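## Task

Get the cardboard box inside the bin marked F4 so that no part of it sticks out past the bin's rim. The robot must not tip over or be left leaning, or the attempt fails. The box must stay in place without the robot holding or propping it.

## Robot and tools

ROBOT. A Hello Robot Stretch 3 with one arm. It has a two-wheel base (0.33 m long, 0.34 m wide) that can drive straight or spin in place but never sideways. Spinning pivots about the point midway between the drive wheels, 0.05 m behind the front edge. A lift rides up and down a mast, and a telescoping arm reaches out to the robot's right side. The arm ends in a wrist with yaw, pitch and roll joints and a two-finger gripper. To move the gripper forward or back, drive the base. Cameras: head_camera and nav_camera on the head, which is aimed with head_pan_rad and head_tilt_rad, and wrist_camera on the gripper. Loose objects may occasionally get nudged by something outside the robot.

FRAMES. Base frame: origin on the floor between the drive wheels, x forward, y left, z up. hand_pose is reported in this frame, at the point where the closed fingertips meet. Odometry frame is the base frame as it stood when the scene began. Heading is positive to the left, from -3.142 to 3.142.

execute_actions takes {actions: [...]}, run one after another. Each action may hold robot, steps (integer 1 to 450 control steps at 30 per second, default 1) and until (an early-exit condition that needs steps). An action with only steps just waits. An empty actions list simply returns the current state and images.
- robot.base holds exactly one key. translate_m is a relative drive distance in metres, counted from where the base is when that command begins; positive is forward, magnitude at most 1. rotate_rad is a relative turn in radians from the current heading; positive is counter-clockwise (left), magnitude at most 3.2. Neither is a pose.
- robot.joints holds absolute joint targets, keyed by name; unnamed joints keep their present target. Ranges: lift_m 0 to 1.1 m (arm height); arm_m 0 to 0.52 m (extension); wrist_yaw_rad -1.345 to 4.42 (0 points along the arm, positive swings toward the front, 3.0 tucks it over the base); wrist_pitch_rad -1.57 to 0.451 (0 level, negative tips fingertips down); wrist_roll_rad -2.911 to 2.911 (0 fingers side by side); gripper_m -0.089 to 0.179 (larger is wider; real fingertip gap is about 0.007 m less when nearly shut and 0.025 m less when fully open, and zero below 0.007); head_pan_rad -3.953 to 1.73 (0 ahead, positive left, -1.57 looks along the arm); head_tilt_rad -1.53 to 0.419 (negative looks down).
- robot.contact_limits: {arm_m: effort percent 1 to 100}, sent with an arm_m goal; the arm stops with contact_stop when its motor effort reaches that level. Lower means gentler. It applies until the next arm_m command.
- robot may instead be a list of up to 8 commands run in sequence, which may include {pause_s: seconds, max 15}. The next one starts only after the previous finished done (off_target also passes for base and gripper). {robot: {stop: true}} brakes everything and clears the queue.
- A new command takes over immediately, discarding the rest of an older queue; base and joint motions in one command start together.
- until: robot.status ended fires once nothing is moving and no queue runs; or compare fields, e.g. lift_m [>, 0.3] or base_status [!=, moving]. any.status ended fires when any one motion ends. If a number is out of range the whole call is rejected and nothing runs.

zoom_image: camera (head_camera, nav_camera or wrist_camera) and region [x0, y0, x1, y1] in pixels of that camera's latest image, origin top-left, up to 504 by 504.

finished_scene: scene number (integer 1 or 2). Irreversible; call it only once every motion has ended, because the robot keeps executing during the closing hold and is then braked.

RESULTS. base_status shows progress as (distance so far of goal). joint_goals and joint_status list each joint's target and state: moving, done, off_target (came to rest short and may still push), contact_stop (joint goes slack until commanded again), time_out, stopped, not_commanded, torque_fault (a wrist servo cut out for 10 s and accepts no goals). measured_speeds, refusals, queue (idle, running, done, dropped, stopped) and queue_left are shown, plus refused:, dropped: and replaced: lines (indices count from 0). robot.on_its_own appears when the robot altered a goal itself, a joint is slack or off, a motor strains at rest, or base_tilt drifts 3 degrees or more from its start value. Also reported: base_odometry (wheel-count, slip included), turned_by_wheels and turned_by_imu, base_tilt in degrees (forward/right positive), motor_effort in percent with peak in brackets, lidar_m (12 sectors of 30 degrees, first straight ahead then counter-clockwise, plane 0.17 m up), wrist_depth_mm and head_depth_mm (7 by 7 grids). Images from every camera come at the end of each call.

PRACTICAL RULES.
- Full base speed (0.30 m/s, 1.9 rad/s) needs lift_m under 0.30, arm_m under 0.03 and wrist_yaw_rad over 2.54; otherwise 0.10 m/s and 0.63 rad/s.
- Tuck or untuck the wrist only with lift_m 0.32 to 0.95, wrist_pitch_rad -0.4 and roll near 0; after tucking, the lift may go down to 0.25. With yaw below -0.4 keep pitch at -0.5 or lower.
- To grasp, command gripper_m smaller than the object's width; to let go, open to at least 0.02 above where the pads first touched. Readings and done do not prove a grip; check the cameras.
- Avoid tipping: do not press the arm into rigid things with the gripper higher than about 0.45 m, do not push again after a contact_stop, and do not drive while the gripper is snagged. If base_tilt shows a lean, back off in small steps, free the gripper, and drop lift_m to about 0.2 if still tilted.
- Avoid drops, slams, hard shoves and prolonged wrist strain. Release objects low over the bin and retract before finishing.

Each tool is called after ">>>" as name(argument=value, ...) on one line, values as JSON.

## Session

>>> execute_actions(actions=[])

Scene clock: 0.00 s.
robot.base_odometry: x=+0.000 y=+0.000 heading=+0.000 (m, m, rad; robot's odometry frame)
robot.turned_by_wheels: +0.000 (rad since the last result)
robot.turned_by_imu: +0.000 (rad since the last result)
robot.base_tilt: forward=-0.9 right=-0.3 (deg)
robot.lidar_m: 0.94 0.90 0.93 0.78 0.78 0.88 1.47 2.18 1.12 0.95 0.95 1.07
robot.head_depth_mm: 1688 1539 1552 1587 1075 852 1261 / 1640 1651 1662 1671 1123 838 1721 / 1586 1598 1603 1629 1380 860 1662 / 1536 1547 1556 1584 1579 778 1604 / 1494 1498 1515 1518 1515 756 1548 / 1446 1463 1477 1474 1477 746 1152 / 1407 1417 1434 1435 1439 900 1452
robot.base_status: not_commanded
robot.joint_positions: lift_m=+0.355 arm_m=+0.003 wrist_yaw_rad=+3.074 wrist_pitch_rad=-0.472 wrist_roll_rad=-0.013 gripper_m=+0.037 head_pan_rad=+0.003 head_tilt_rad=-0.023
robot.joint_goals: lift_m=+0.355 arm_m=+0.003 wrist_yaw_rad=+3.074 wrist_pitch_rad=-0.472 wrist_roll_rad=-0.013 gripper_m=+0.037 head_pan_rad=+0.003 head_tilt_rad=-0.023
robot.joint_status: lift_m=not_commanded arm_m=not_commanded wrist_yaw_rad=not_commanded wrist_pitch_rad=not_commanded wrist_roll_rad=not_commanded gripper_m=not_commanded head_pan_rad=not_commanded head_tilt_rad=not_commanded
robot.measured_speeds: translate_m=+0.000 rotate_rad=+0.000 lift_m=+0.000 arm_m=+0.000 wrist_yaw_rad=+0.000 wrist_pitch_rad=+0.000 wrist_roll_rad=+0.000 head_pan_rad=+0.000 head_tilt_rad=+0.000
robot: refusals=0 queue=idle queue_left=0
robot.motor_effort: left_wheel=+0 right_wheel=+0 lift_m=+40 arm_m=+0 wrist_yaw_rad=+0 wrist_pitch_rad=+4 wrist_roll_rad=+0 gripper_m=+0 head_pan_rad=+0 head_tilt_rad=+2 (%)
robot.hand_pose: x=-0.0065 y=+0.0691 z=+0.3560 quat_wxyz=(+0.188, +0.688, +0.143, +0.686) (m; robot's base frame)
robot.wrist_depth_mm: 647 685 792 850 919 - - / 703 742 857 923 - - - / 753 827 - 933 977 957 950 / 771 807 - 809 790 789 759 / 698 682 675 669 677 639 630 / 586 583 598 585 552 558 542 / 514 524 - - 493 500 486
pictures: head_camera (sideways: a quarter turn clockwise sets it upright), nav_camera (sideways: a quarter turn counterclockwise sets it upright), wrist_camera
Images, in order (width x height): head_camera 896x504, nav_camera 672x504, wrist_camera 644x364.

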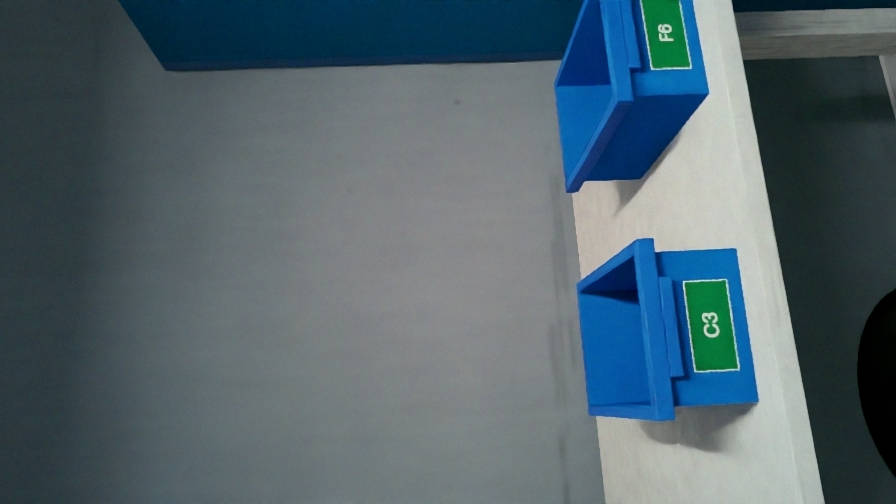

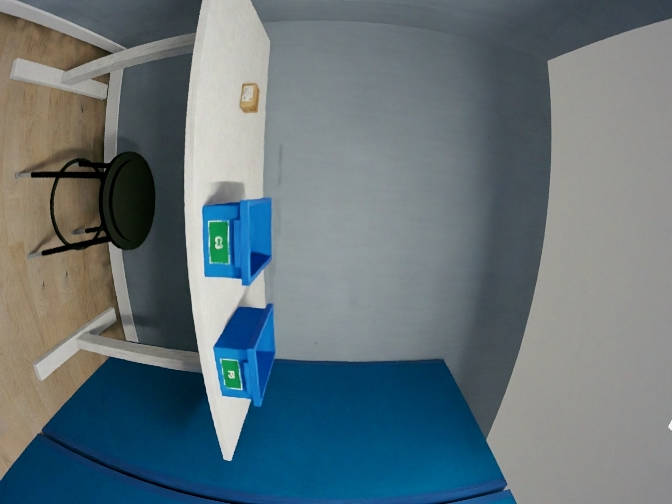

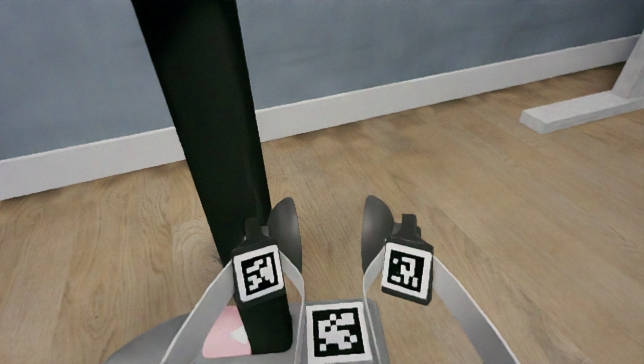

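>>> execute_actions(actions=[{"robot":{"joints":{"head_pan_rad":0.8,"head_tilt_rad":-0.5}},"steps":200,"until":{"robot":{"status":"ended"}}}])

>>> execute_actions(actions=[{"robot":{"joints":{"head_pan_rad":-1.2,"head_tilt_rad":-0.4}},"steps":200,"until":{"robot":{"status":"ended"}}}])

>>> execute_actions(actions=[{"robot":{"joints":{"head_pan_rad":-3.0,"head_tilt_rad":-0.4}},"steps":200,"until":{"robot":{"status":"ended"}}}])

Scene clock: 11.93 s.
robot.base_odometry: x=+0.000 y=+0.000 heading=+0.000 (m, m, rad; robot's odometry frame)
robot.turned_by_wheels: +0.000 (rad since the last result)
robot.turned_by_imu: -0.001 (rad since the last result)
robot.base_tilt: forward=-0.8 right=-0.3 (deg)
robot.lidar_m: 0.94 0.90 0.93 0.78 0.78 0.88 1.47 2.18 1.12 0.95 0.95 1.07
robot.head_depth_mm: 1292 1382 998 1657 1798 1476 1290 / 1350 1446 1021 1746 1858 1561 1303 / 1409 1522 1025 1768 1777 1558 1318 / 1420 1534 1038 1745 1813 1532 1317 / 1234 1309 1126 1495 1614 1562 1319 / 1069 1127 1151 1269 1345 1445 1325 / 950 996 1043 1098 1153 1225 1262
robot.base_status: not_commanded
robot.joint_positions: lift_m=+0.355 arm_m=+0.003 wrist_yaw_rad=+3.074 wrist_pitch_rad=-0.472 wrist_roll_rad=-0.013 gripper_m=+0.037 head_pan_rad=+0.793 head_tilt_rad=-0.494
robot.joint_goals: lift_m=+0.355 arm_m=+0.003 wrist_yaw_rad=+3.074 wrist_pitch_rad=-0.472 wrist_roll_rad=-0.013 gripper_m=+0.037 head_pan_rad=+0.800 head_tilt_rad=-0.500
robot.joint_status: lift_m=not_commanded arm_m=not_commanded wrist_yaw_rad=not_commanded wrist_pitch_rad=not_commanded wrist_roll_rad=not_commanded gripper_m=not_commanded head_pan_rad=done head_tilt_rad=done
robot.measured_speeds: translate_m=+0.000 rotate_rad=+0.000 lift_m=+0.000 arm_m=+0.000 wrist_yaw_rad=+0.000 wrist_pitch_rad=+0.000 wrist_roll_rad=+0.000 head_pan_rad=+0.000 head_tilt_rad=+0.000
robot: refusals=0 queue=done queue_left=0
robot.motor_effort: left_wheel=+0(0) right_wheel=+1(0) lift_m=+39(39) arm_m=+0(0) wrist_yaw_rad=+0(0) wrist_pitch_rad=+4(4) wrist_roll_rad=+0(0) gripper_m=-1(1) head_pan_rad=+3(45) head_tilt_rad=-2(22) (%)
robot.hand_pose: x=-0.0065 y=+0.0691 z=+0.3560 quat_wxyz=(+0.188, +0.688, +0.143, +0.686) (m; robot's base frame)
robot.wrist_depth_mm: 648 683 763 826 945 - - / 691 742 870 919 - - - / 744 790 - 944 986 952 924 / 810 805 - 824 787 779 754 / 680 690 687 676 671 648 641 / 598 586 593 562 540 558 561 / 518 530 - - 501 487 492
pictures: head_camera (sideways: a quarter turn clockwise sets it upright), nav_camera (sideways: a quarter turn counterclockwise sets it upright), wrist_camera
Images, in order (width x height): head_camera 896x504, nav_camera 672x504, wrist_camera 644x364.

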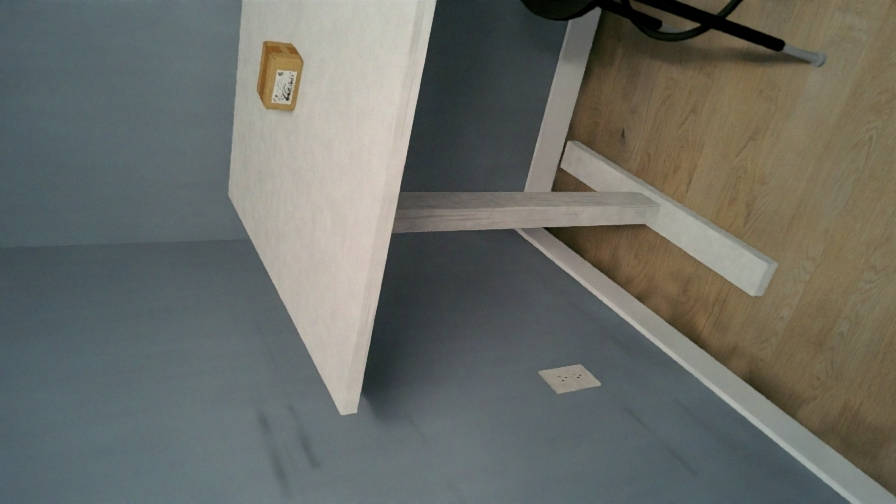

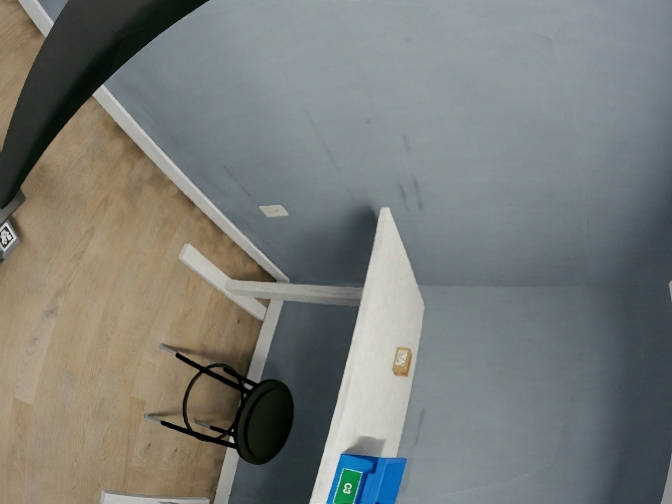

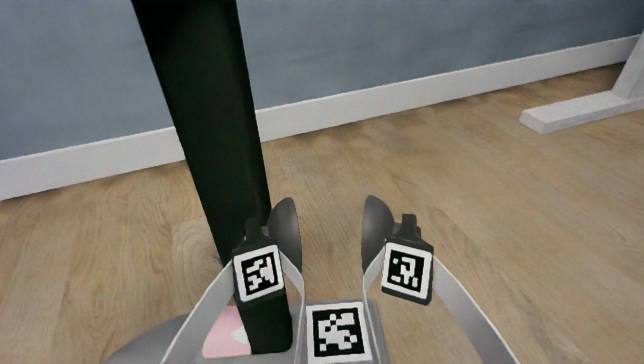

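Scene clock: 13.43 s.
robot.base_odometry: x=+0.000 y=+0.000 heading=+0.000 (m, m, rad; robot's odometry frame)
robot.turned_by_wheels: +0.000 (rad since the last result)
robot.turned_by_imu: +0.000 (rad since the last result)
robot.base_tilt: forward=-0.8 right=-0.2 (deg)
robot.lidar_m: 0.95 0.90 0.93 0.78 0.78 0.88 1.47 2.18 1.13 0.95 0.95 1.07
robot.head_depth_mm: 774 834 900 976 1067 1192 1308 / 779 838 904 984 1078 1192 1310 / 784 841 910 989 1089 1207 1318 / 792 850 920 1001 1098 1218 1323 / 794 854 927 1009 1106 1224 1335 / 802 858 931 1016 1118 1243 1351 / 805 865 940 1025 1126 1258 1363
robot.base_status: not_commanded
robot.joint_positions: lift_m=+0.355 arm_m=+0.003 wrist_yaw_rad=+3.074 wrist_pitch_rad=-0.472 wrist_roll_rad=-0.013 gripper_m=+0.037 head_pan_rad=-1.193 head_tilt_rad=-0.409
robot.joint_goals: lift_m=+0.355 arm_m=+0.003 wrist_yaw_rad=+3.074 wrist_pitch_rad=-0.472 wrist_roll_rad=-0.013 gripper_m=+0.037 head_pan_rad=-1.200 head_tilt_rad=-0.400
robot.joint_status: lift_m=not_commanded arm_m=not_commanded wrist_yaw_rad=not_commanded wrist_pitch_rad=not_commanded wrist_roll_rad=not_commanded gripper_m=not_commanded head_pan_rad=done head_tilt_rad=done
robot.measured_speeds: translate_m=+0.000 rotate_rad=+0.000 lift_m=+0.000 arm_m=+0.000 wrist_yaw_rad=+0.000 wrist_pitch_rad=+0.000 wrist_roll_rad=+0.000 head_pan_rad=+0.000 head_tilt_rad=+0.000
robot: refusals=0 queue=done queue_left=0
robot.motor_effort: left_wheel=+0(0) right_wheel=+1(0) lift_m=+39(39) arm_m=+0(0) wrist_yaw_rad=+0(0) wrist_pitch_rad=+4(4) wrist_roll_rad=+0(0) gripper_m=+0(0) head_pan_rad=-3(49) head_tilt_rad=+3(12) (%)
robot.hand_pose: x=-0.0065 y=+0.0691 z=+0.3560 quat_wxyz=(+0.188, +0.688, +0.143, +0.686) (m; robot's base frame)
robot.wrist_depth_mm: 640 678 788 826 917 - - / 693 760 858 934 992 - - / 770 800 - 925 957 951 942 / 789 810 - 800 766 772 737 / 701 686 683 663 667 658 648 / 586 575 588 567 541 559 551 / 513 523 - - 488 490 490
pictures: head_camera (sideways: a quarter turn clockwise sets it upright), nav_camera (sideways: a quarter turn counterclockwise sets it upright), wrist_camera
Images, in order (width x height): head_camera 896x504, nav_camera 672x504, wrist_camera 644x364.

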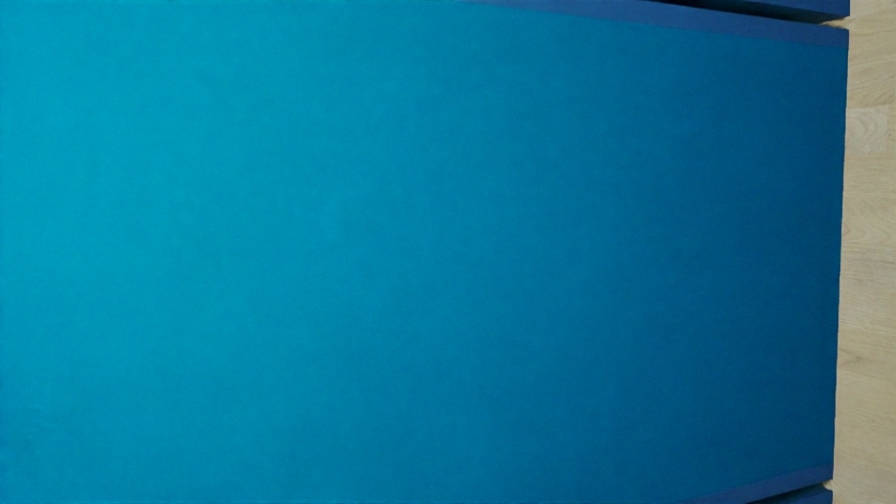

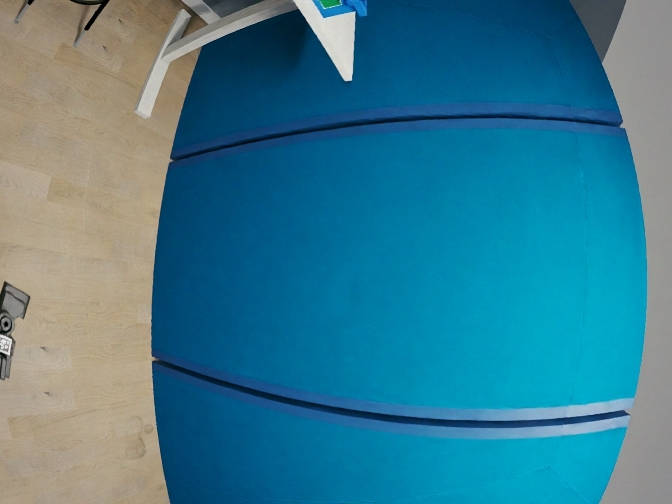

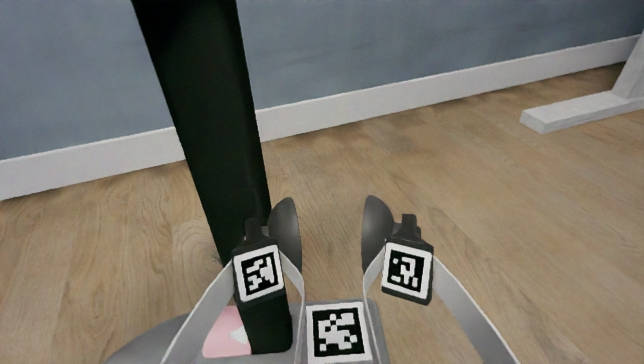

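Scene clock: 14.87 s.
robot.base_odometry: x=+0.000 y=+0.000 heading=+0.000 (m, m, rad; robot's odometry frame)
robot.turned_by_wheels: +0.000 (rad since the last result)
robot.turned_by_imu: +0.000 (rad since the last result)
robot.base_tilt: forward=-0.9 right=-0.2 (deg)
robot.lidar_m: 0.95 0.90 0.93 0.78 0.78 0.88 1.47 2.19 1.13 0.95 0.95 1.07
robot.head_depth_mm: 1560 1610 1690 1770 1856 1673 1372 / 1926 2035 2172 2322 2147 1685 1386 / 1952 2101 2268 2444 2181 1689 1390 / 1898 2031 2206 2397 2190 1703 1394 / 1894 2001 2171 2364 2210 1713 1393 / 1847 1973 2129 2315 2223 1735 1413 / 1813 1954 2093 2281 2237 1744 1411
robot.base_status: not_commanded
robot.joint_positions: lift_m=+0.355 arm_m=+0.003 wrist_yaw_rad=+3.074 wrist_pitch_rad=-0.472 wrist_roll_rad=-0.013 gripper_m=+0.037 head_pan_rad=-2.993 head_tilt_rad=-0.409
robot.joint_goals: lift_m=+0.355 arm_m=+0.003 wrist_yaw_rad=+3.074 wrist_pitch_rad=-0.472 wrist_roll_rad=-0.013 gripper_m=+0.037 head_pan_rad=-3.000 head_tilt_rad=-0.400
robot.joint_status: lift_m=not_commanded arm_m=not_commanded wrist_yaw_rad=not_commanded wrist_pitch_rad=not_commanded wrist_roll_rad=not_commanded gripper_m=not_commanded head_pan_rad=done head_tilt_rad=done
robot.measured_speeds: translate_m=+0.000 rotate_rad=+0.000 lift_m=+0.000 arm_m=+0.000 wrist_yaw_rad=+0.000 wrist_pitch_rad=+0.000 wrist_roll_rad=+0.000 head_pan_rad=+0.000 head_tilt_rad=+0.000
robot: refusals=0 queue=done queue_left=0
robot.motor_effort: left_wheel=+0(0) right_wheel=+1(1) lift_m=+39(39) arm_m=+0(1) wrist_yaw_rad=+0(0) wrist_pitch_rad=+4(4) wrist_roll_rad=+0(0) gripper_m=-1(1) head_pan_rad=-4(46) head_tilt_rad=+3(4) (%)
robot.hand_pose: x=-0.0065 y=+0.0691 z=+0.3560 quat_wxyz=(+0.188, +0.688, +0.143, +0.686) (m; robot's base frame)
robot.wrist_depth_mm: 640 682 778 861 906 - - / 697 746 850 934 - - - / 762 815 - 946 963 941 926 / 791 838 - 801 781 793 761 / 700 684 676 664 668 638 642 / 585 581 601 568 547 558 561 / 515 527 - - 495 496 486
pictures: head_camera (sideways: a quarter turn clockwise sets it upright), nav_camera (sideways: a quarter turn counterclockwise sets it upright), wrist_camera
Images, in order (width x height): head_camera 896x504, nav_camera 672x504, wrist_camera 644x364.

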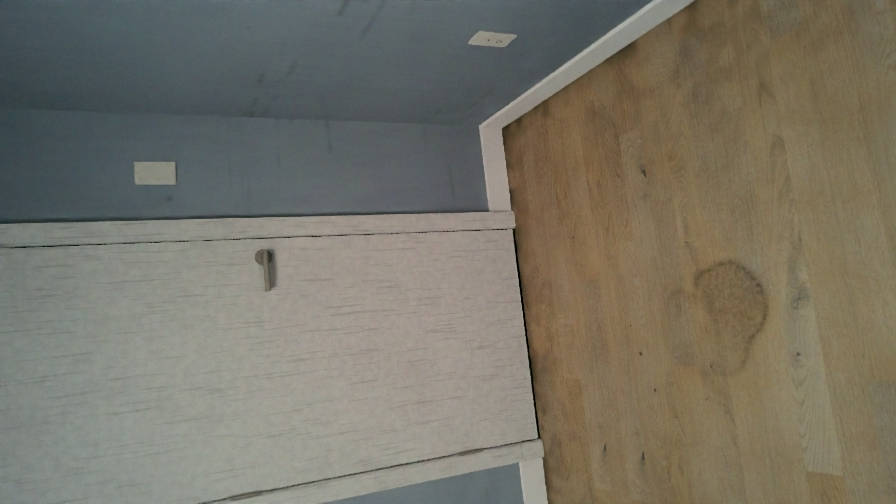

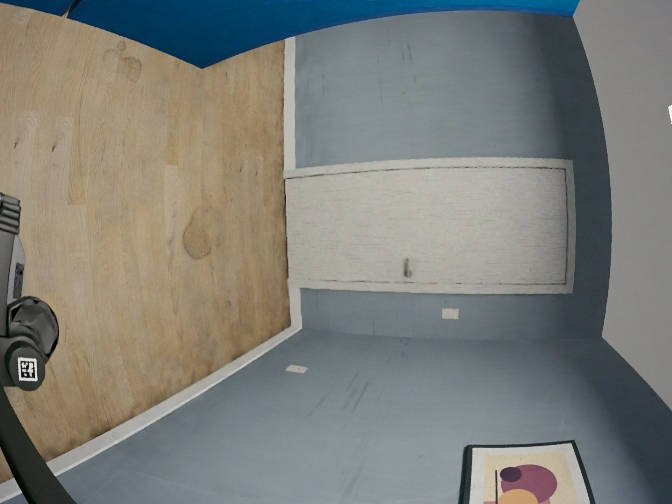

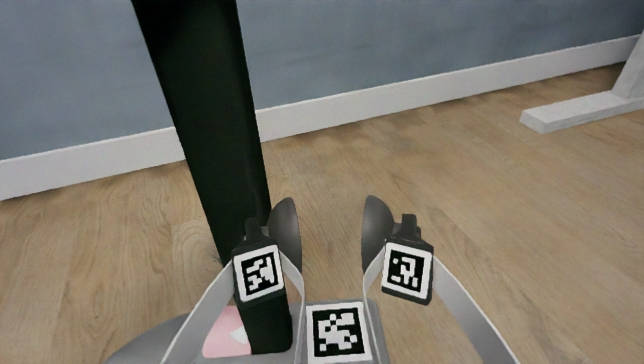

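>>> execute_actions(actions=[{"robot":{"joints":{"head_pan_rad":-0.3,"head_tilt_rad":-0.45}},"steps":200,"until":{"robot":{"status":"ended"}}}])

Scene clock: 20.17 s.
robot.base_odometry: x=+0.000 y=+0.000 heading=+0.000 (m, m, rad; robot's odometry frame)
robot.turned_by_wheels: +0.000 (rad since the last result)
robot.turned_by_imu: -0.001 (rad since the last result)
robot.base_tilt: forward=-0.8 right=-0.2 (deg)
robot.lidar_m: 0.94 0.90 0.93 0.78 0.78 0.89 1.47 2.18 1.12 0.95 0.95 1.07
robot.head_depth_mm: 999 1057 1133 1211 1316 1421 1338 / 1099 1170 1223 1374 1492 1580 1343 / 1221 1314 1198 1579 1741 1637 1354 / 1380 1496 940 1428 1877 1612 1362 / 1508 1620 915 1872 2002 1654 1362 / 1431 1516 1044 937 1879 1666 1345 / 1348 1439 1279 799 1730 1535 1353
robot.base_status: not_commanded
robot.joint_positions: lift_m=+0.355 arm_m=+0.003 wrist_yaw_rad=+3.074 wrist_pitch_rad=-0.472 wrist_roll_rad=-0.013 gripper_m=+0.037 head_pan_rad=-0.307 head_tilt_rad=-0.444
robot.joint_goals: lift_m=+0.355 arm_m=+0.003 wrist_yaw_rad=+3.074 wrist_pitch_rad=-0.472 wrist_roll_rad=-0.013 gripper_m=+0.037 head_pan_rad=-0.300 head_tilt_rad=-0.450
robot.joint_status: lift_m=not_commanded arm_m=not_commanded wrist_yaw_rad=not_commanded wrist_pitch_rad=not_commanded wrist_roll_rad=not_commanded gripper_m=not_commanded head_pan_rad=done head_tilt_rad=done
robot.measured_speeds: translate_m=+0.000 rotate_rad=+0.000 lift_m=+0.000 arm_m=+0.000 wrist_yaw_rad=+0.000 wrist_pitch_rad=+0.000 wrist_roll_rad=+0.000 head_pan_rad=+0.000 head_tilt_rad=+0.000
robot: refusals=0 queue=done queue_left=0
robot.motor_effort: left_wheel=+0(0) right_wheel=+1(1) lift_m=+40(39) arm_m=+0(0) wrist_yaw_rad=+0(1) wrist_pitch_rad=+4(4) wrist_roll_rad=+0(0) gripper_m=-1(1) head_pan_rad=+4(45) head_tilt_rad=-1(6) (%)
robot.hand_pose: x=-0.0065 y=+0.0691 z=+0.3560 quat_wxyz=(+0.188, +0.688, +0.143, +0.686) (m; robot's base frame)
robot.wrist_depth_mm: 656 697 786 825 939 - - / 686 769 864 914 - - - / 757 788 - 957 951 933 965 / 806 827 - 787 796 765 763 / 683 684 679 665 668 656 647 / 589 585 594 566 544 561 552 / 513 528 - - 496 496 490
pictures: head_camera (sideways: a quarter turn clockwise sets it upright), nav_camera (sideways: a quarter turn counterclockwise sets it upright), wrist_camera
Images, in order (width x height): head_camera 896x504, nav_camera 672x504, wrist_camera 644x364.

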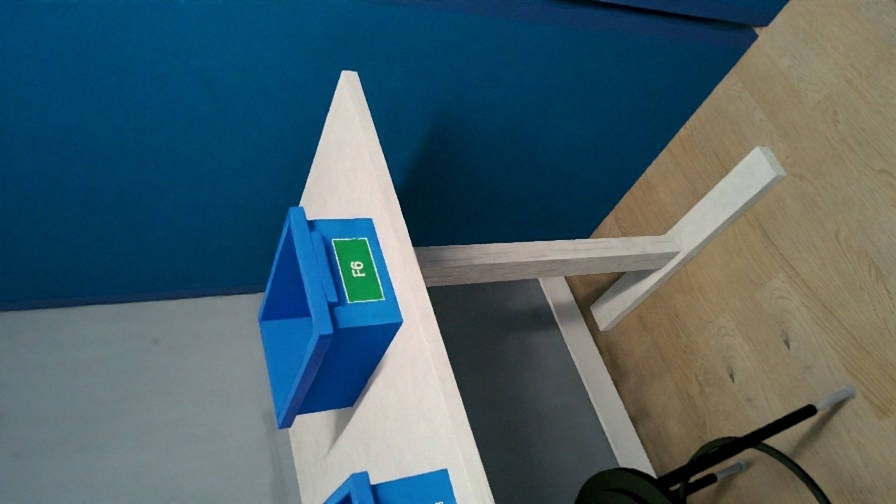

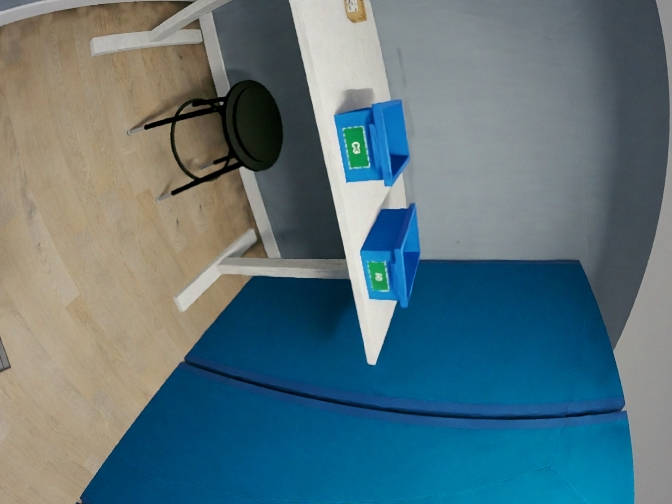

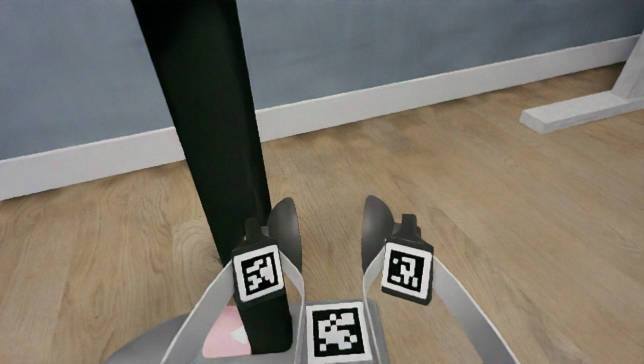

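>>> execute_actions(actions=[{"robot":[{"base":{"rotate_rad":0.26},"joints":{"head_pan_rad":-1.57,"head_tilt_rad":-0.5}},{"base":{"translate_m":0.28}},{"base":{"rotate_rad":1.571}},{"base":{"translate_m":0.3}},{"joints":{"lift_m":0.9}},{"joints":{"lift_m":1.1,"wrist_yaw_rad":2.0,"wrist_pitch_rad":-0.4}}],"steps":450,"until":{"robot":{"status":"ended"}}}])

Scene clock: 60.97 s.
robot.base_odometry: x=+0.193 y=+0.362 heading=+1.831 (m, m, rad; robot's odometry frame)
robot.turned_by_wheels: +1.831 (rad since the last result)
robot.turned_by_imu: +1.812 (rad since the last result)
robot.base_tilt: forward=-0.9 right=-0.3 (deg)
robot.lidar_m: 0.50 0.51 0.67 1.63 1.85 1.30 1.23 1.24 0.63 0.63 0.74 0.52
robot.head_depth_mm: 1076 1173 998 682 577 934 1291 / 1065 1167 1009 691 583 996 1272 / 1064 1157 1026 697 588 1565 1301 / 1057 1154 1039 701 571 1571 1311 / 1051 1156 1056 707 574 1586 1321 / 1048 1141 1069 716 579 1175 1262 / 1046 1138 1082 723 585 1495 1304
robot.base_status: done (translate_m +0.3000 of +0.3000)
robot.joint_positions: lift_m=+0.531 arm_m=+0.003 wrist_yaw_rad=+3.074 wrist_pitch_rad=-0.473 wrist_roll_rad=-0.013 gripper_m=+0.037 head_pan_rad=-1.563 head_tilt_rad=-0.494
robot.joint_goals: lift_m=+0.900 arm_m=+0.003 wrist_yaw_rad=+3.074 wrist_pitch_rad=-0.473 wrist_roll_rad=-0.013 gripper_m=+0.037 head_pan_rad=-1.570 head_tilt_rad=-0.500
robot.joint_status: lift_m=moving arm_m=not_commanded wrist_yaw_rad=not_commanded wrist_pitch_rad=not_commanded wrist_roll_rad=not_commanded gripper_m=not_commanded head_pan_rad=done head_tilt_rad=done
robot.measured_speeds: translate_m=+0.000 rotate_rad=+0.000 lift_m=+0.110 arm_m=+0.000 wrist_yaw_rad=+0.000 wrist_pitch_rad=+0.000 wrist_roll_rad=+0.000 head_pan_rad=+0.000 head_tilt_rad=+0.000
robot: refusals=0 queue=running queue_left=1
robot.motor_effort: left_wheel=-2(6) right_wheel=+2(4) lift_m=+44(45) arm_m=+0(1) wrist_yaw_rad=+0(0) wrist_pitch_rad=+4(4) wrist_roll_rad=+0(0) gripper_m=-1(1) head_pan_rad=-3(46) head_tilt_rad=-1(7) (%)
robot.hand_pose: x=-0.0065 y=+0.0690 z=+0.5314 quat_wxyz=(+0.188, +0.688, +0.144, +0.686) (m; robot's base frame)
robot.wrist_depth_mm: - - - - - 815 570 / - - - - - 833 571 / - - - - - 853 587 / - - - - - 853 594 / 977 931 913 906 946 846 621 / 797 786 808 787 714 763 613 / 699 700 676 680 688 674 606
pictures: head_camera (sideways: a quarter turn clockwise sets it upright), nav_camera (sideways: a quarter turn counterclockwise sets it upright), wrist_camera
Images, in order (width x height): head_camera 896x504, nav_camera 672x504, wrist_camera 644x364.

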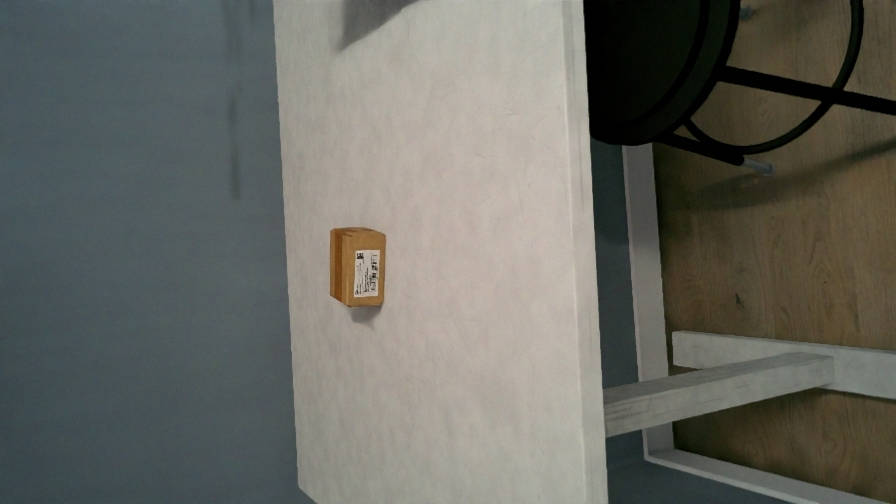

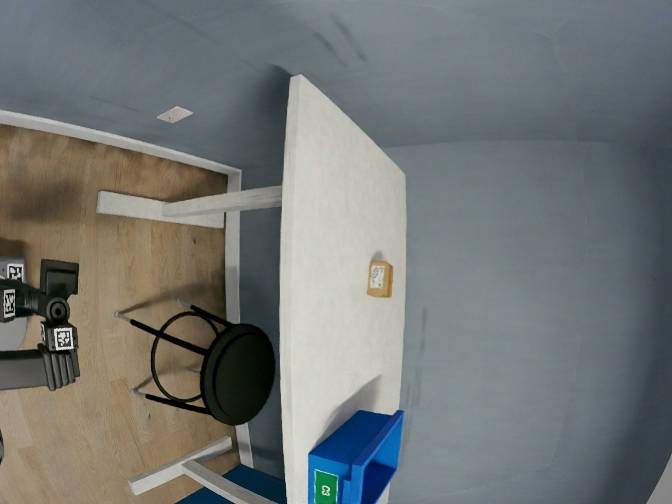

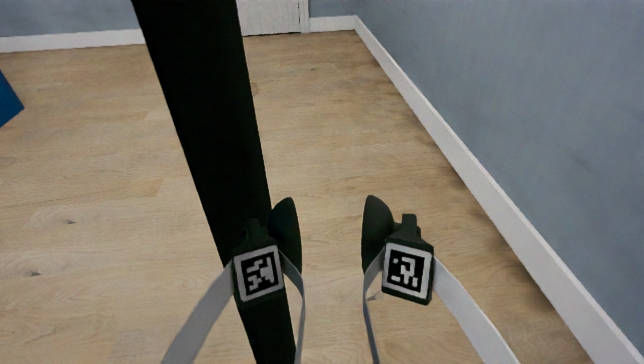

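>>> execute_actions(actions=[{"robot":[{"joints":{"lift_m":0.9}},{"joints":{"wrist_yaw_rad":1.57,"wrist_pitch_rad":-0.4,"wrist_roll_rad":0}},{"joints":{"lift_m":1.1,"wrist_pitch_rad":0,"gripper_m":0.17}},{"joints":{"wrist_yaw_rad":0}}],"steps":450,"until":{"robot":{"status":"ended"}}}])

Scene clock: 85.90 s.
robot.base_odometry: x=+0.193 y=+0.362 heading=+1.831 (m, m, rad; robot's odometry frame)
robot.turned_by_wheels: +0.000 (rad since the last result)
robot.turned_by_imu: -0.004 (rad since the last result)
robot.base_tilt: forward=-0.7 right=-0.3 (deg)
robot.lidar_m: 0.50 0.51 0.67 1.63 1.84 1.29 1.23 1.24 0.64 0.63 0.74 0.52
robot.head_depth_mm: - - - - - - 1299 / - - - - - - 1274 / - - - - - - 1309 / 1031 - 1207 657 570 1577 1310 / 1054 1149 1094 710 575 1574 1325 / 1047 1140 996 717 580 1175 1265 / 1040 1135 1088 725 583 1493 1305
robot.base_status: done (translate_m +0.3000 of +0.3000)
robot.joint_positions: lift_m=+1.098 arm_m=+0.003 wrist_yaw_rad=+0.002 wrist_pitch_rad=-0.023 wrist_roll_rad=-0.005 gripper_m=+0.170 head_pan_rad=-1.563 head_tilt_rad=-0.494
robot.joint_goals: lift_m=+1.100 arm_m=+0.003 wrist_yaw_rad=+0.000 wrist_pitch_rad=+0.000 wrist_roll_rad=+0.000 gripper_m=+0.170 head_pan_rad=-1.570 head_tilt_rad=-0.500
robot.joint_status: lift_m=done arm_m=not_commanded wrist_yaw_rad=done wrist_pitch_rad=done wrist_roll_rad=done gripper_m=done head_pan_rad=done head_tilt_rad=done
robot.measured_speeds: translate_m=+0.000 rotate_rad=+0.000 lift_m=+0.000 arm_m=+0.000 wrist_yaw_rad=+0.000 wrist_pitch_rad=+0.000 wrist_roll_rad=+0.000 head_pan_rad=+0.000 head_tilt_rad=+0.000
robot: refusals=0 queue=done queue_left=0
robot.motor_effort: left_wheel=-3(2) right_wheel=+2(2) lift_m=+44(45) arm_m=+0(1) wrist_yaw_rad=-3(3) wrist_pitch_rad=+7(7) wrist_roll_rad=+3(3) gripper_m=+0(89) head_pan_rad=-4(4) head_tilt_rad=-2(2) (%)
robot.hand_pose: x=-0.0208 y=-0.4033 z=+1.2070 quat_wxyz=(+0.709, +0.009, -0.705, -0.008) (m; robot's base frame)
robot.wrist_depth_mm: 736 924 939 989 974 999 990 / 715 987 999 - - - - / 707 992 - - - - - / 699 - - - - - - / 673 897 908 893 861 856 576 / 633 664 655 629 625 607 560 / 521 499 509 493 488 473 408
pictures: head_camera (sideways: a quarter turn clockwise sets it upright), nav_camera (sideways: a quarter turn counterclockwise sets it upright), wrist_camera
Images, in order (width x height): head_camera 896x504, nav_camera 672x504, wrist_camera 644x364.

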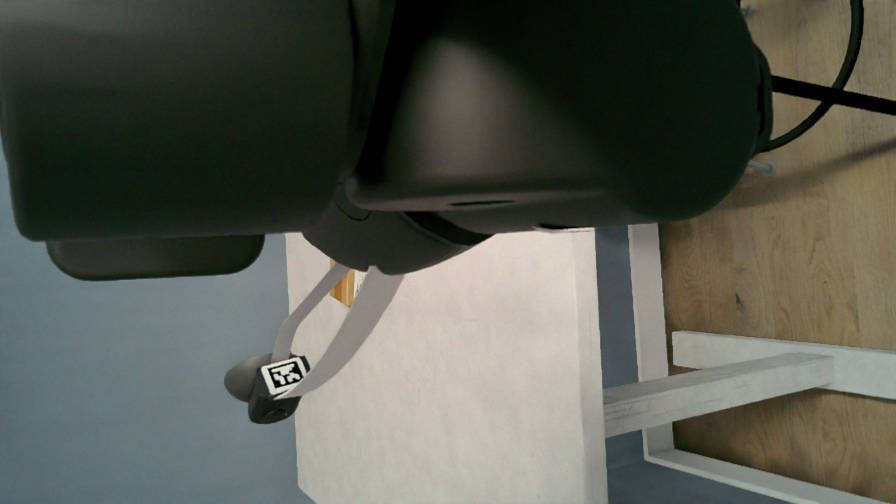

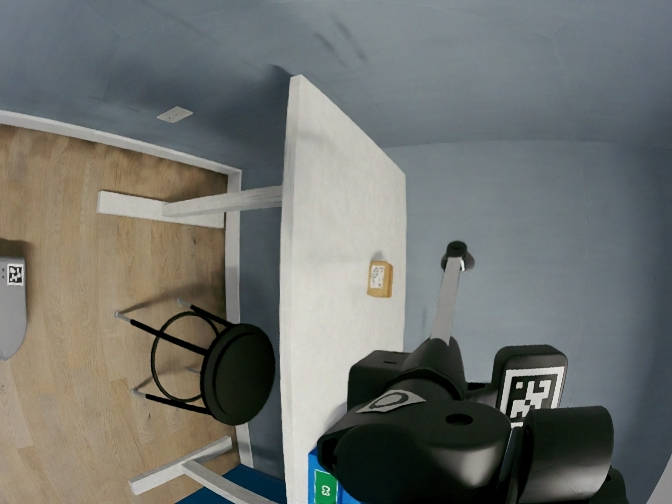

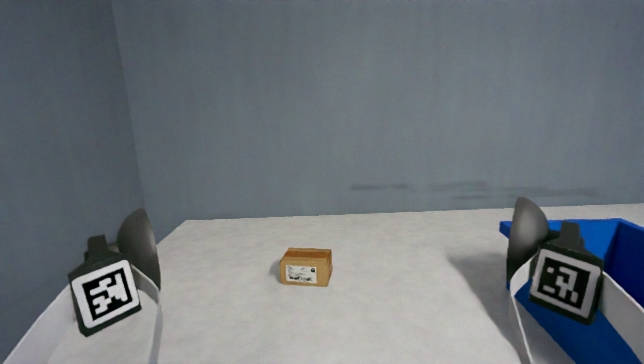

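>>> execute_actions(actions=[{"robot":{"base":{"translate_m":0.02},"joints":{"lift_m":1.03,"arm_m":0.15,"head_tilt_rad":-0.9}},"steps":300,"until":{"robot":{"status":"ended"}}}])

Scene clock: 95.50 s.
robot.base_odometry: x=+0.188 y=+0.381 heading=+1.831 (m, m, rad; robot's odometry frame)
robot.turned_by_wheels: +0.000 (rad since the last result)
robot.turned_by_imu: -0.001 (rad since the last result)
robot.base_tilt: forward=-0.9 right=-0.4 (deg)
robot.lidar_m: 0.48 0.49 0.65 1.56 1.88 1.32 1.25 1.26 0.64 0.92 0.71 0.50
robot.head_depth_mm: - 543 994 1499 1374 1235 1117 / - 549 1012 1493 1366 1239 1137 / - - 1624 1572 1406 1246 1139 / - 572 1602 1617 1404 1255 1142 / 716 591 1588 1603 1407 1256 1132 / 747 596 1016 1543 1416 1264 1137 / 754 601 1409 1518 1388 1252 1139
robot.base_status: done (translate_m +0.0200 of +0.0200)
robot.joint_positions: lift_m=+1.030 arm_m=+0.150 wrist_yaw_rad=+0.001 wrist_pitch_rad=-0.023 wrist_roll_rad=-0.005 gripper_m=+0.170 head_pan_rad=-1.563 head_tilt_rad=-0.889
robot.joint_goals: lift_m=+1.030 arm_m=+0.150 wrist_yaw_rad=+0.000 wrist_pitch_rad=+0.000 wrist_roll_rad=+0.000 gripper_m=+0.170 head_pan_rad=-1.570 head_tilt_rad=-0.900
robot.joint_status: lift_m=done arm_m=done wrist_yaw_rad=done wrist_pitch_rad=done wrist_roll_rad=done gripper_m=done head_pan_rad=done head_tilt_rad=done
robot.measured_speeds: translate_m=+0.000 rotate_rad=+0.000 lift_m=+0.000 arm_m=+0.000 wrist_yaw_rad=+0.000 wrist_pitch_rad=+0.000 wrist_roll_rad=+0.000 head_pan_rad=+0.000 head_tilt_rad=+0.000
robot: refusals=0 queue=done queue_left=0
robot.motor_effort: left_wheel=-2(4) right_wheel=+3(6) lift_m=+35(44) arm_m=+2(2) wrist_yaw_rad=-2(3) wrist_pitch_rad=+7(7) wrist_roll_rad=+3(3) gripper_m=+0(0) head_pan_rad=-4(4) head_tilt_rad=-4(21) (%)
robot.hand_pose: x=-0.0212 y=-0.5503 z=+1.1389 quat_wxyz=(+0.709, +0.009, -0.705, -0.008) (m; robot's base frame)
robot.wrist_depth_mm: 703 827 794 825 828 854 843 / 690 845 850 845 869 871 902 / 690 884 877 891 879 904 929 / 682 889 892 928 938 932 936 / 656 832 743 712 693 674 409 / 631 512 513 469 490 481 377 / 403 399 394 382 379 377 358
pictures: head_camera (sideways: a quarter turn clockwise sets it upright), nav_camera (sideways: a quarter turn counterclockwise sets it upright), wrist_camera
Images, in order (width x height): head_camera 896x504, nav_camera 672x504, wrist_camera 644x364.

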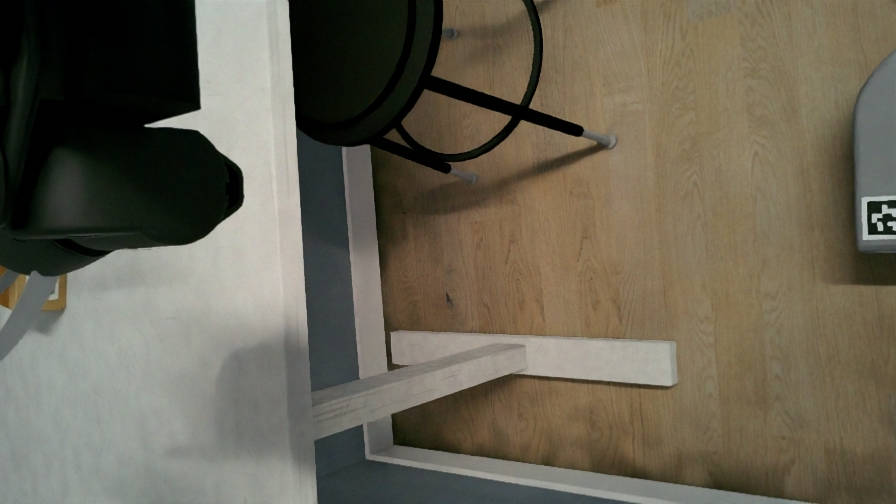

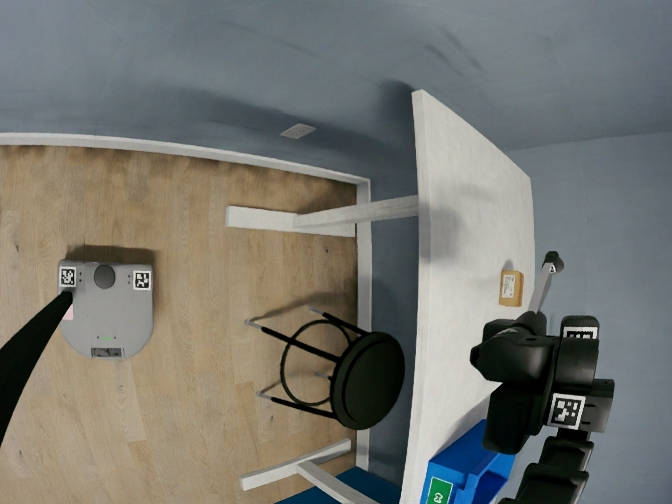

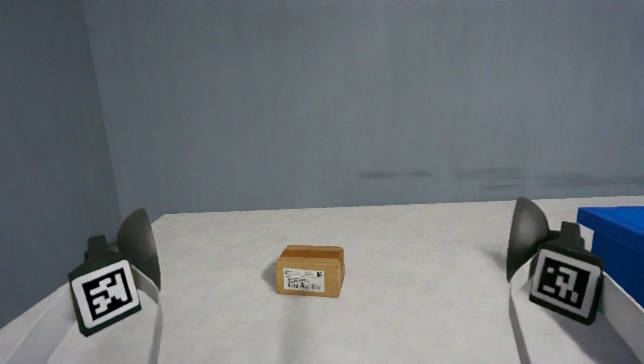

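>>> execute_actions(actions=[{"robot":{"joints":{"lift_m":1.0,"arm_m":0.3,"wrist_pitch_rad":-0.4,"head_tilt_rad":-0.6}},"steps":300,"until":{"robot":{"status":"ended"}}}])

Scene clock: 111.60 s.
robot.base_odometry: x=+0.188 y=+0.381 heading=+1.831 (m, m, rad; robot's odometry frame)
robot.turned_by_wheels: +0.000 (rad since the last result)
robot.turned_by_imu: -0.001 (rad since the last result)
robot.base_tilt: forward=-0.7 right=-0.1 (deg)
robot.lidar_m: 0.48 0.49 0.65 1.56 1.87 1.32 1.25 1.25 0.64 0.92 0.71 0.50
robot.head_depth_mm: 1077 - 724 591 966 1427 1220 / 1063 - 697 574 1059 1358 1201 / 1066 - 690 577 1683 1448 1232 / 1066 1122 746 582 1679 1446 1234 / 1062 1122 772 587 1658 1411 1246 / 1050 1139 798 592 1165 1382 1237 / 1051 1124 807 595 1505 1396 1239
robot.base_status: done (translate_m +0.0200 of +0.0200)
robot.joint_positions: lift_m=+1.000 arm_m=+0.300 wrist_yaw_rad=+0.001 wrist_pitch_rad=-0.413 wrist_roll_rad=-0.005 gripper_m=+0.170 head_pan_rad=-1.563 head_tilt_rad=-0.606
robot.joint_goals: lift_m=+1.000 arm_m=+0.300 wrist_yaw_rad=+0.000 wrist_pitch_rad=-0.400 wrist_roll_rad=+0.000 gripper_m=+0.170 head_pan_rad=-1.570 head_tilt_rad=-0.600
robot.joint_status: lift_m=done arm_m=done wrist_yaw_rad=done wrist_pitch_rad=done wrist_roll_rad=done gripper_m=done head_pan_rad=done head_tilt_rad=done
robot.measured_speeds: translate_m=+0.000 rotate_rad=+0.000 lift_m=+0.000 arm_m=+0.000 wrist_yaw_rad=+0.000 wrist_pitch_rad=+0.000 wrist_roll_rad=+0.000 head_pan_rad=+0.000 head_tilt_rad=+0.000
robot: refusals=0 queue=done queue_left=0
robot.motor_effort: left_wheel=-2(2) right_wheel=+2(2) lift_m=+35(35) arm_m=+2(3) wrist_yaw_rad=-1(1) wrist_pitch_rad=+4(7) wrist_roll_rad=+3(3) gripper_m=+0(1) head_pan_rad=-3(4) head_tilt_rad=+3(18) (%)
robot.hand_pose: x=-0.0213 y=-0.6697 z=+1.0139 quat_wxyz=(+0.694, +0.146, -0.690, -0.145) (m; robot's base frame)
robot.wrist_depth_mm: 645 659 668 671 690 683 694 / 679 621 604 588 563 551 525 / 449 434 409 324 404 393 390 / 345 338 322 313 320 317 309 / 280 285 272 267 263 260 257 / 242 230 229 226 223 218 224 / 197 201 199 197 194 193 186
pictures: head_camera (sideways: a quarter turn clockwise sets it upright), nav_camera (sideways: a quarter turn counterclockwise sets it upright), wrist_camera
Images, in order (width x height): head_camera 896x504, nav_camera 672x504, wrist_camera 644x364.

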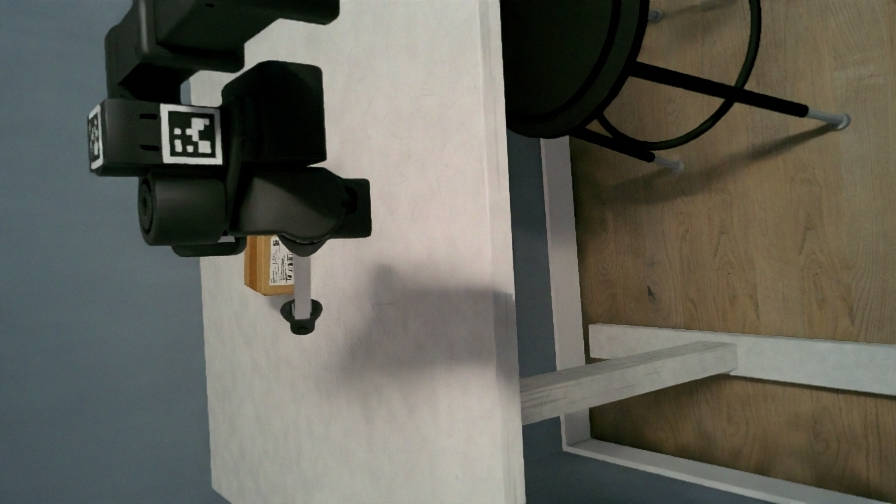

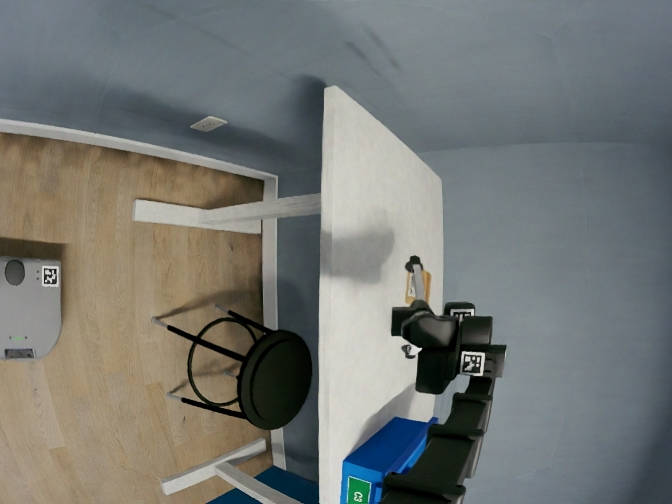

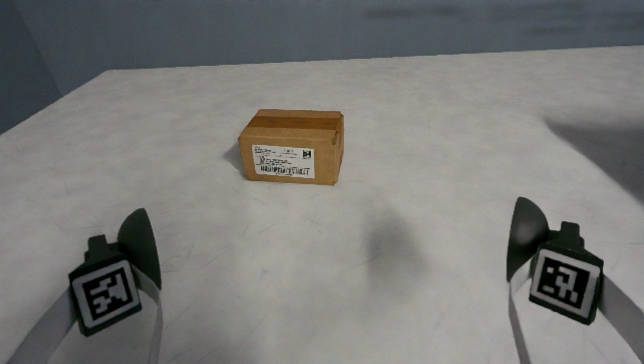

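>>> execute_actions(actions=[{"robot":{"base":{"translate_m":0.037},"joints":{"lift_m":0.975,"arm_m":0.4}},"steps":300,"until":{"robot":{"status":"ended"}}}])

Scene clock: 118.03 s.
robot.base_odometry: x=+0.179 y=+0.417 heading=+1.831 (m, m, rad; robot's odometry frame)
robot.turned_by_wheels: +0.000 (rad since the last result)
robot.turned_by_imu: -0.001 (rad since the last result)
robot.base_tilt: forward=-0.9 right=-0.2 (deg)
robot.lidar_m: 0.44 0.45 0.60 1.45 1.93 1.36 1.28 1.28 0.65 0.81 0.66 0.46
robot.head_depth_mm: 1085 - 692 589 970 1381 1218 / 1070 - 731 573 1305 1397 1204 / 1064 - 733 578 1673 1441 1225 / 1066 1129 743 582 1679 1449 1233 / 1060 1120 786 586 1632 1348 1207 / 1051 1130 798 592 1621 1458 1247 / 1047 1138 806 595 1394 1361 1205
robot.base_status: done (translate_m +0.0370 of +0.0370)
robot.joint_positions: lift_m=+0.975 arm_m=+0.400 wrist_yaw_rad=+0.001 wrist_pitch_rad=-0.414 wrist_roll_rad=-0.005 gripper_m=+0.170 head_pan_rad=-1.563 head_tilt_rad=-0.606
robot.joint_goals: lift_m=+0.975 arm_m=+0.400 wrist_yaw_rad=+0.000 wrist_pitch_rad=-0.400 wrist_roll_rad=+0.000 gripper_m=+0.170 head_pan_rad=-1.570 head_tilt_rad=-0.600
robot.joint_status: lift_m=done arm_m=done wrist_yaw_rad=done wrist_pitch_rad=done wrist_roll_rad=done gripper_m=done head_pan_rad=done head_tilt_rad=done
robot.measured_speeds: translate_m=+0.000 rotate_rad=+0.000 lift_m=+0.000 arm_m=+0.000 wrist_yaw_rad=+0.000 wrist_pitch_rad=+0.000 wrist_roll_rad=+0.000 head_pan_rad=+0.000 head_tilt_rad=+0.000
robot: refusals=0 queue=done queue_left=0
robot.motor_effort: left_wheel=-3(3) right_wheel=+2(7) lift_m=+35(36) arm_m=+2(2) wrist_yaw_rad=-2(1) wrist_pitch_rad=+4(4) wrist_roll_rad=+3(3) gripper_m=+0(0) head_pan_rad=-4(4) head_tilt_rad=+2(2) (%)
robot.hand_pose: x=-0.0213 y=-0.7696 z=+0.9888 quat_wxyz=(+0.694, +0.146, -0.690, -0.145) (m; robot's base frame)
robot.wrist_depth_mm: 546 558 564 580 582 591 602 / 582 534 514 492 477 472 450 / 387 378 368 358 353 346 332 / 298 294 284 205 253 270 266 / 241 245 233 220 218 224 221 / 206 199 198 196 193 190 193 / 171 173 171 170 167 166 161
pictures: head_camera (sideways: a quarter turn clockwise sets it upright), nav_camera (sideways: a quarter turn counterclockwise sets it upright), wrist_camera
Images, in order (width x height): head_camera 896x504, nav_camera 672x504, wrist_camera 644x364.

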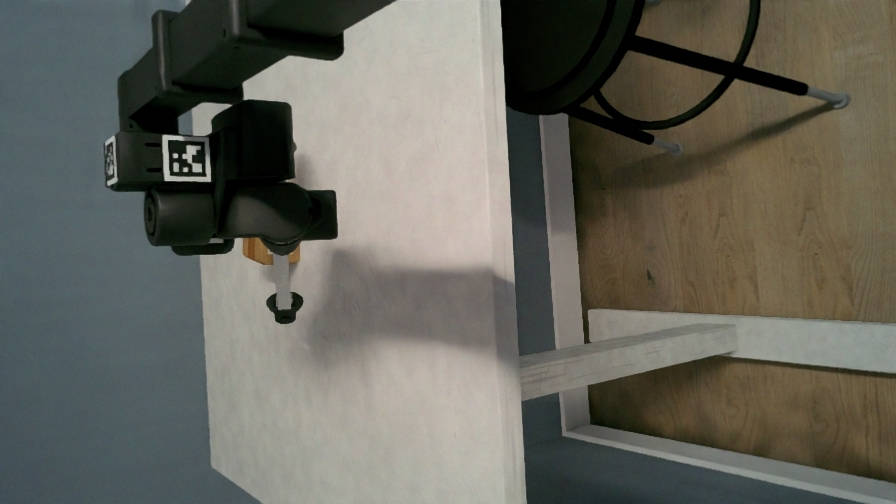

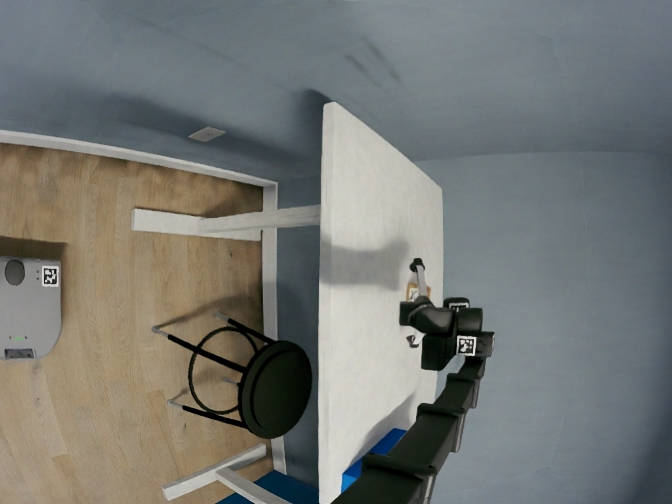

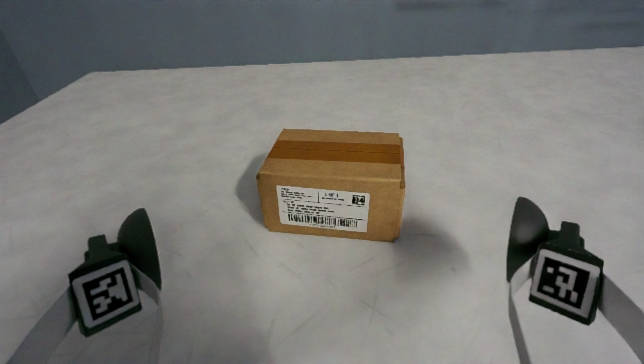

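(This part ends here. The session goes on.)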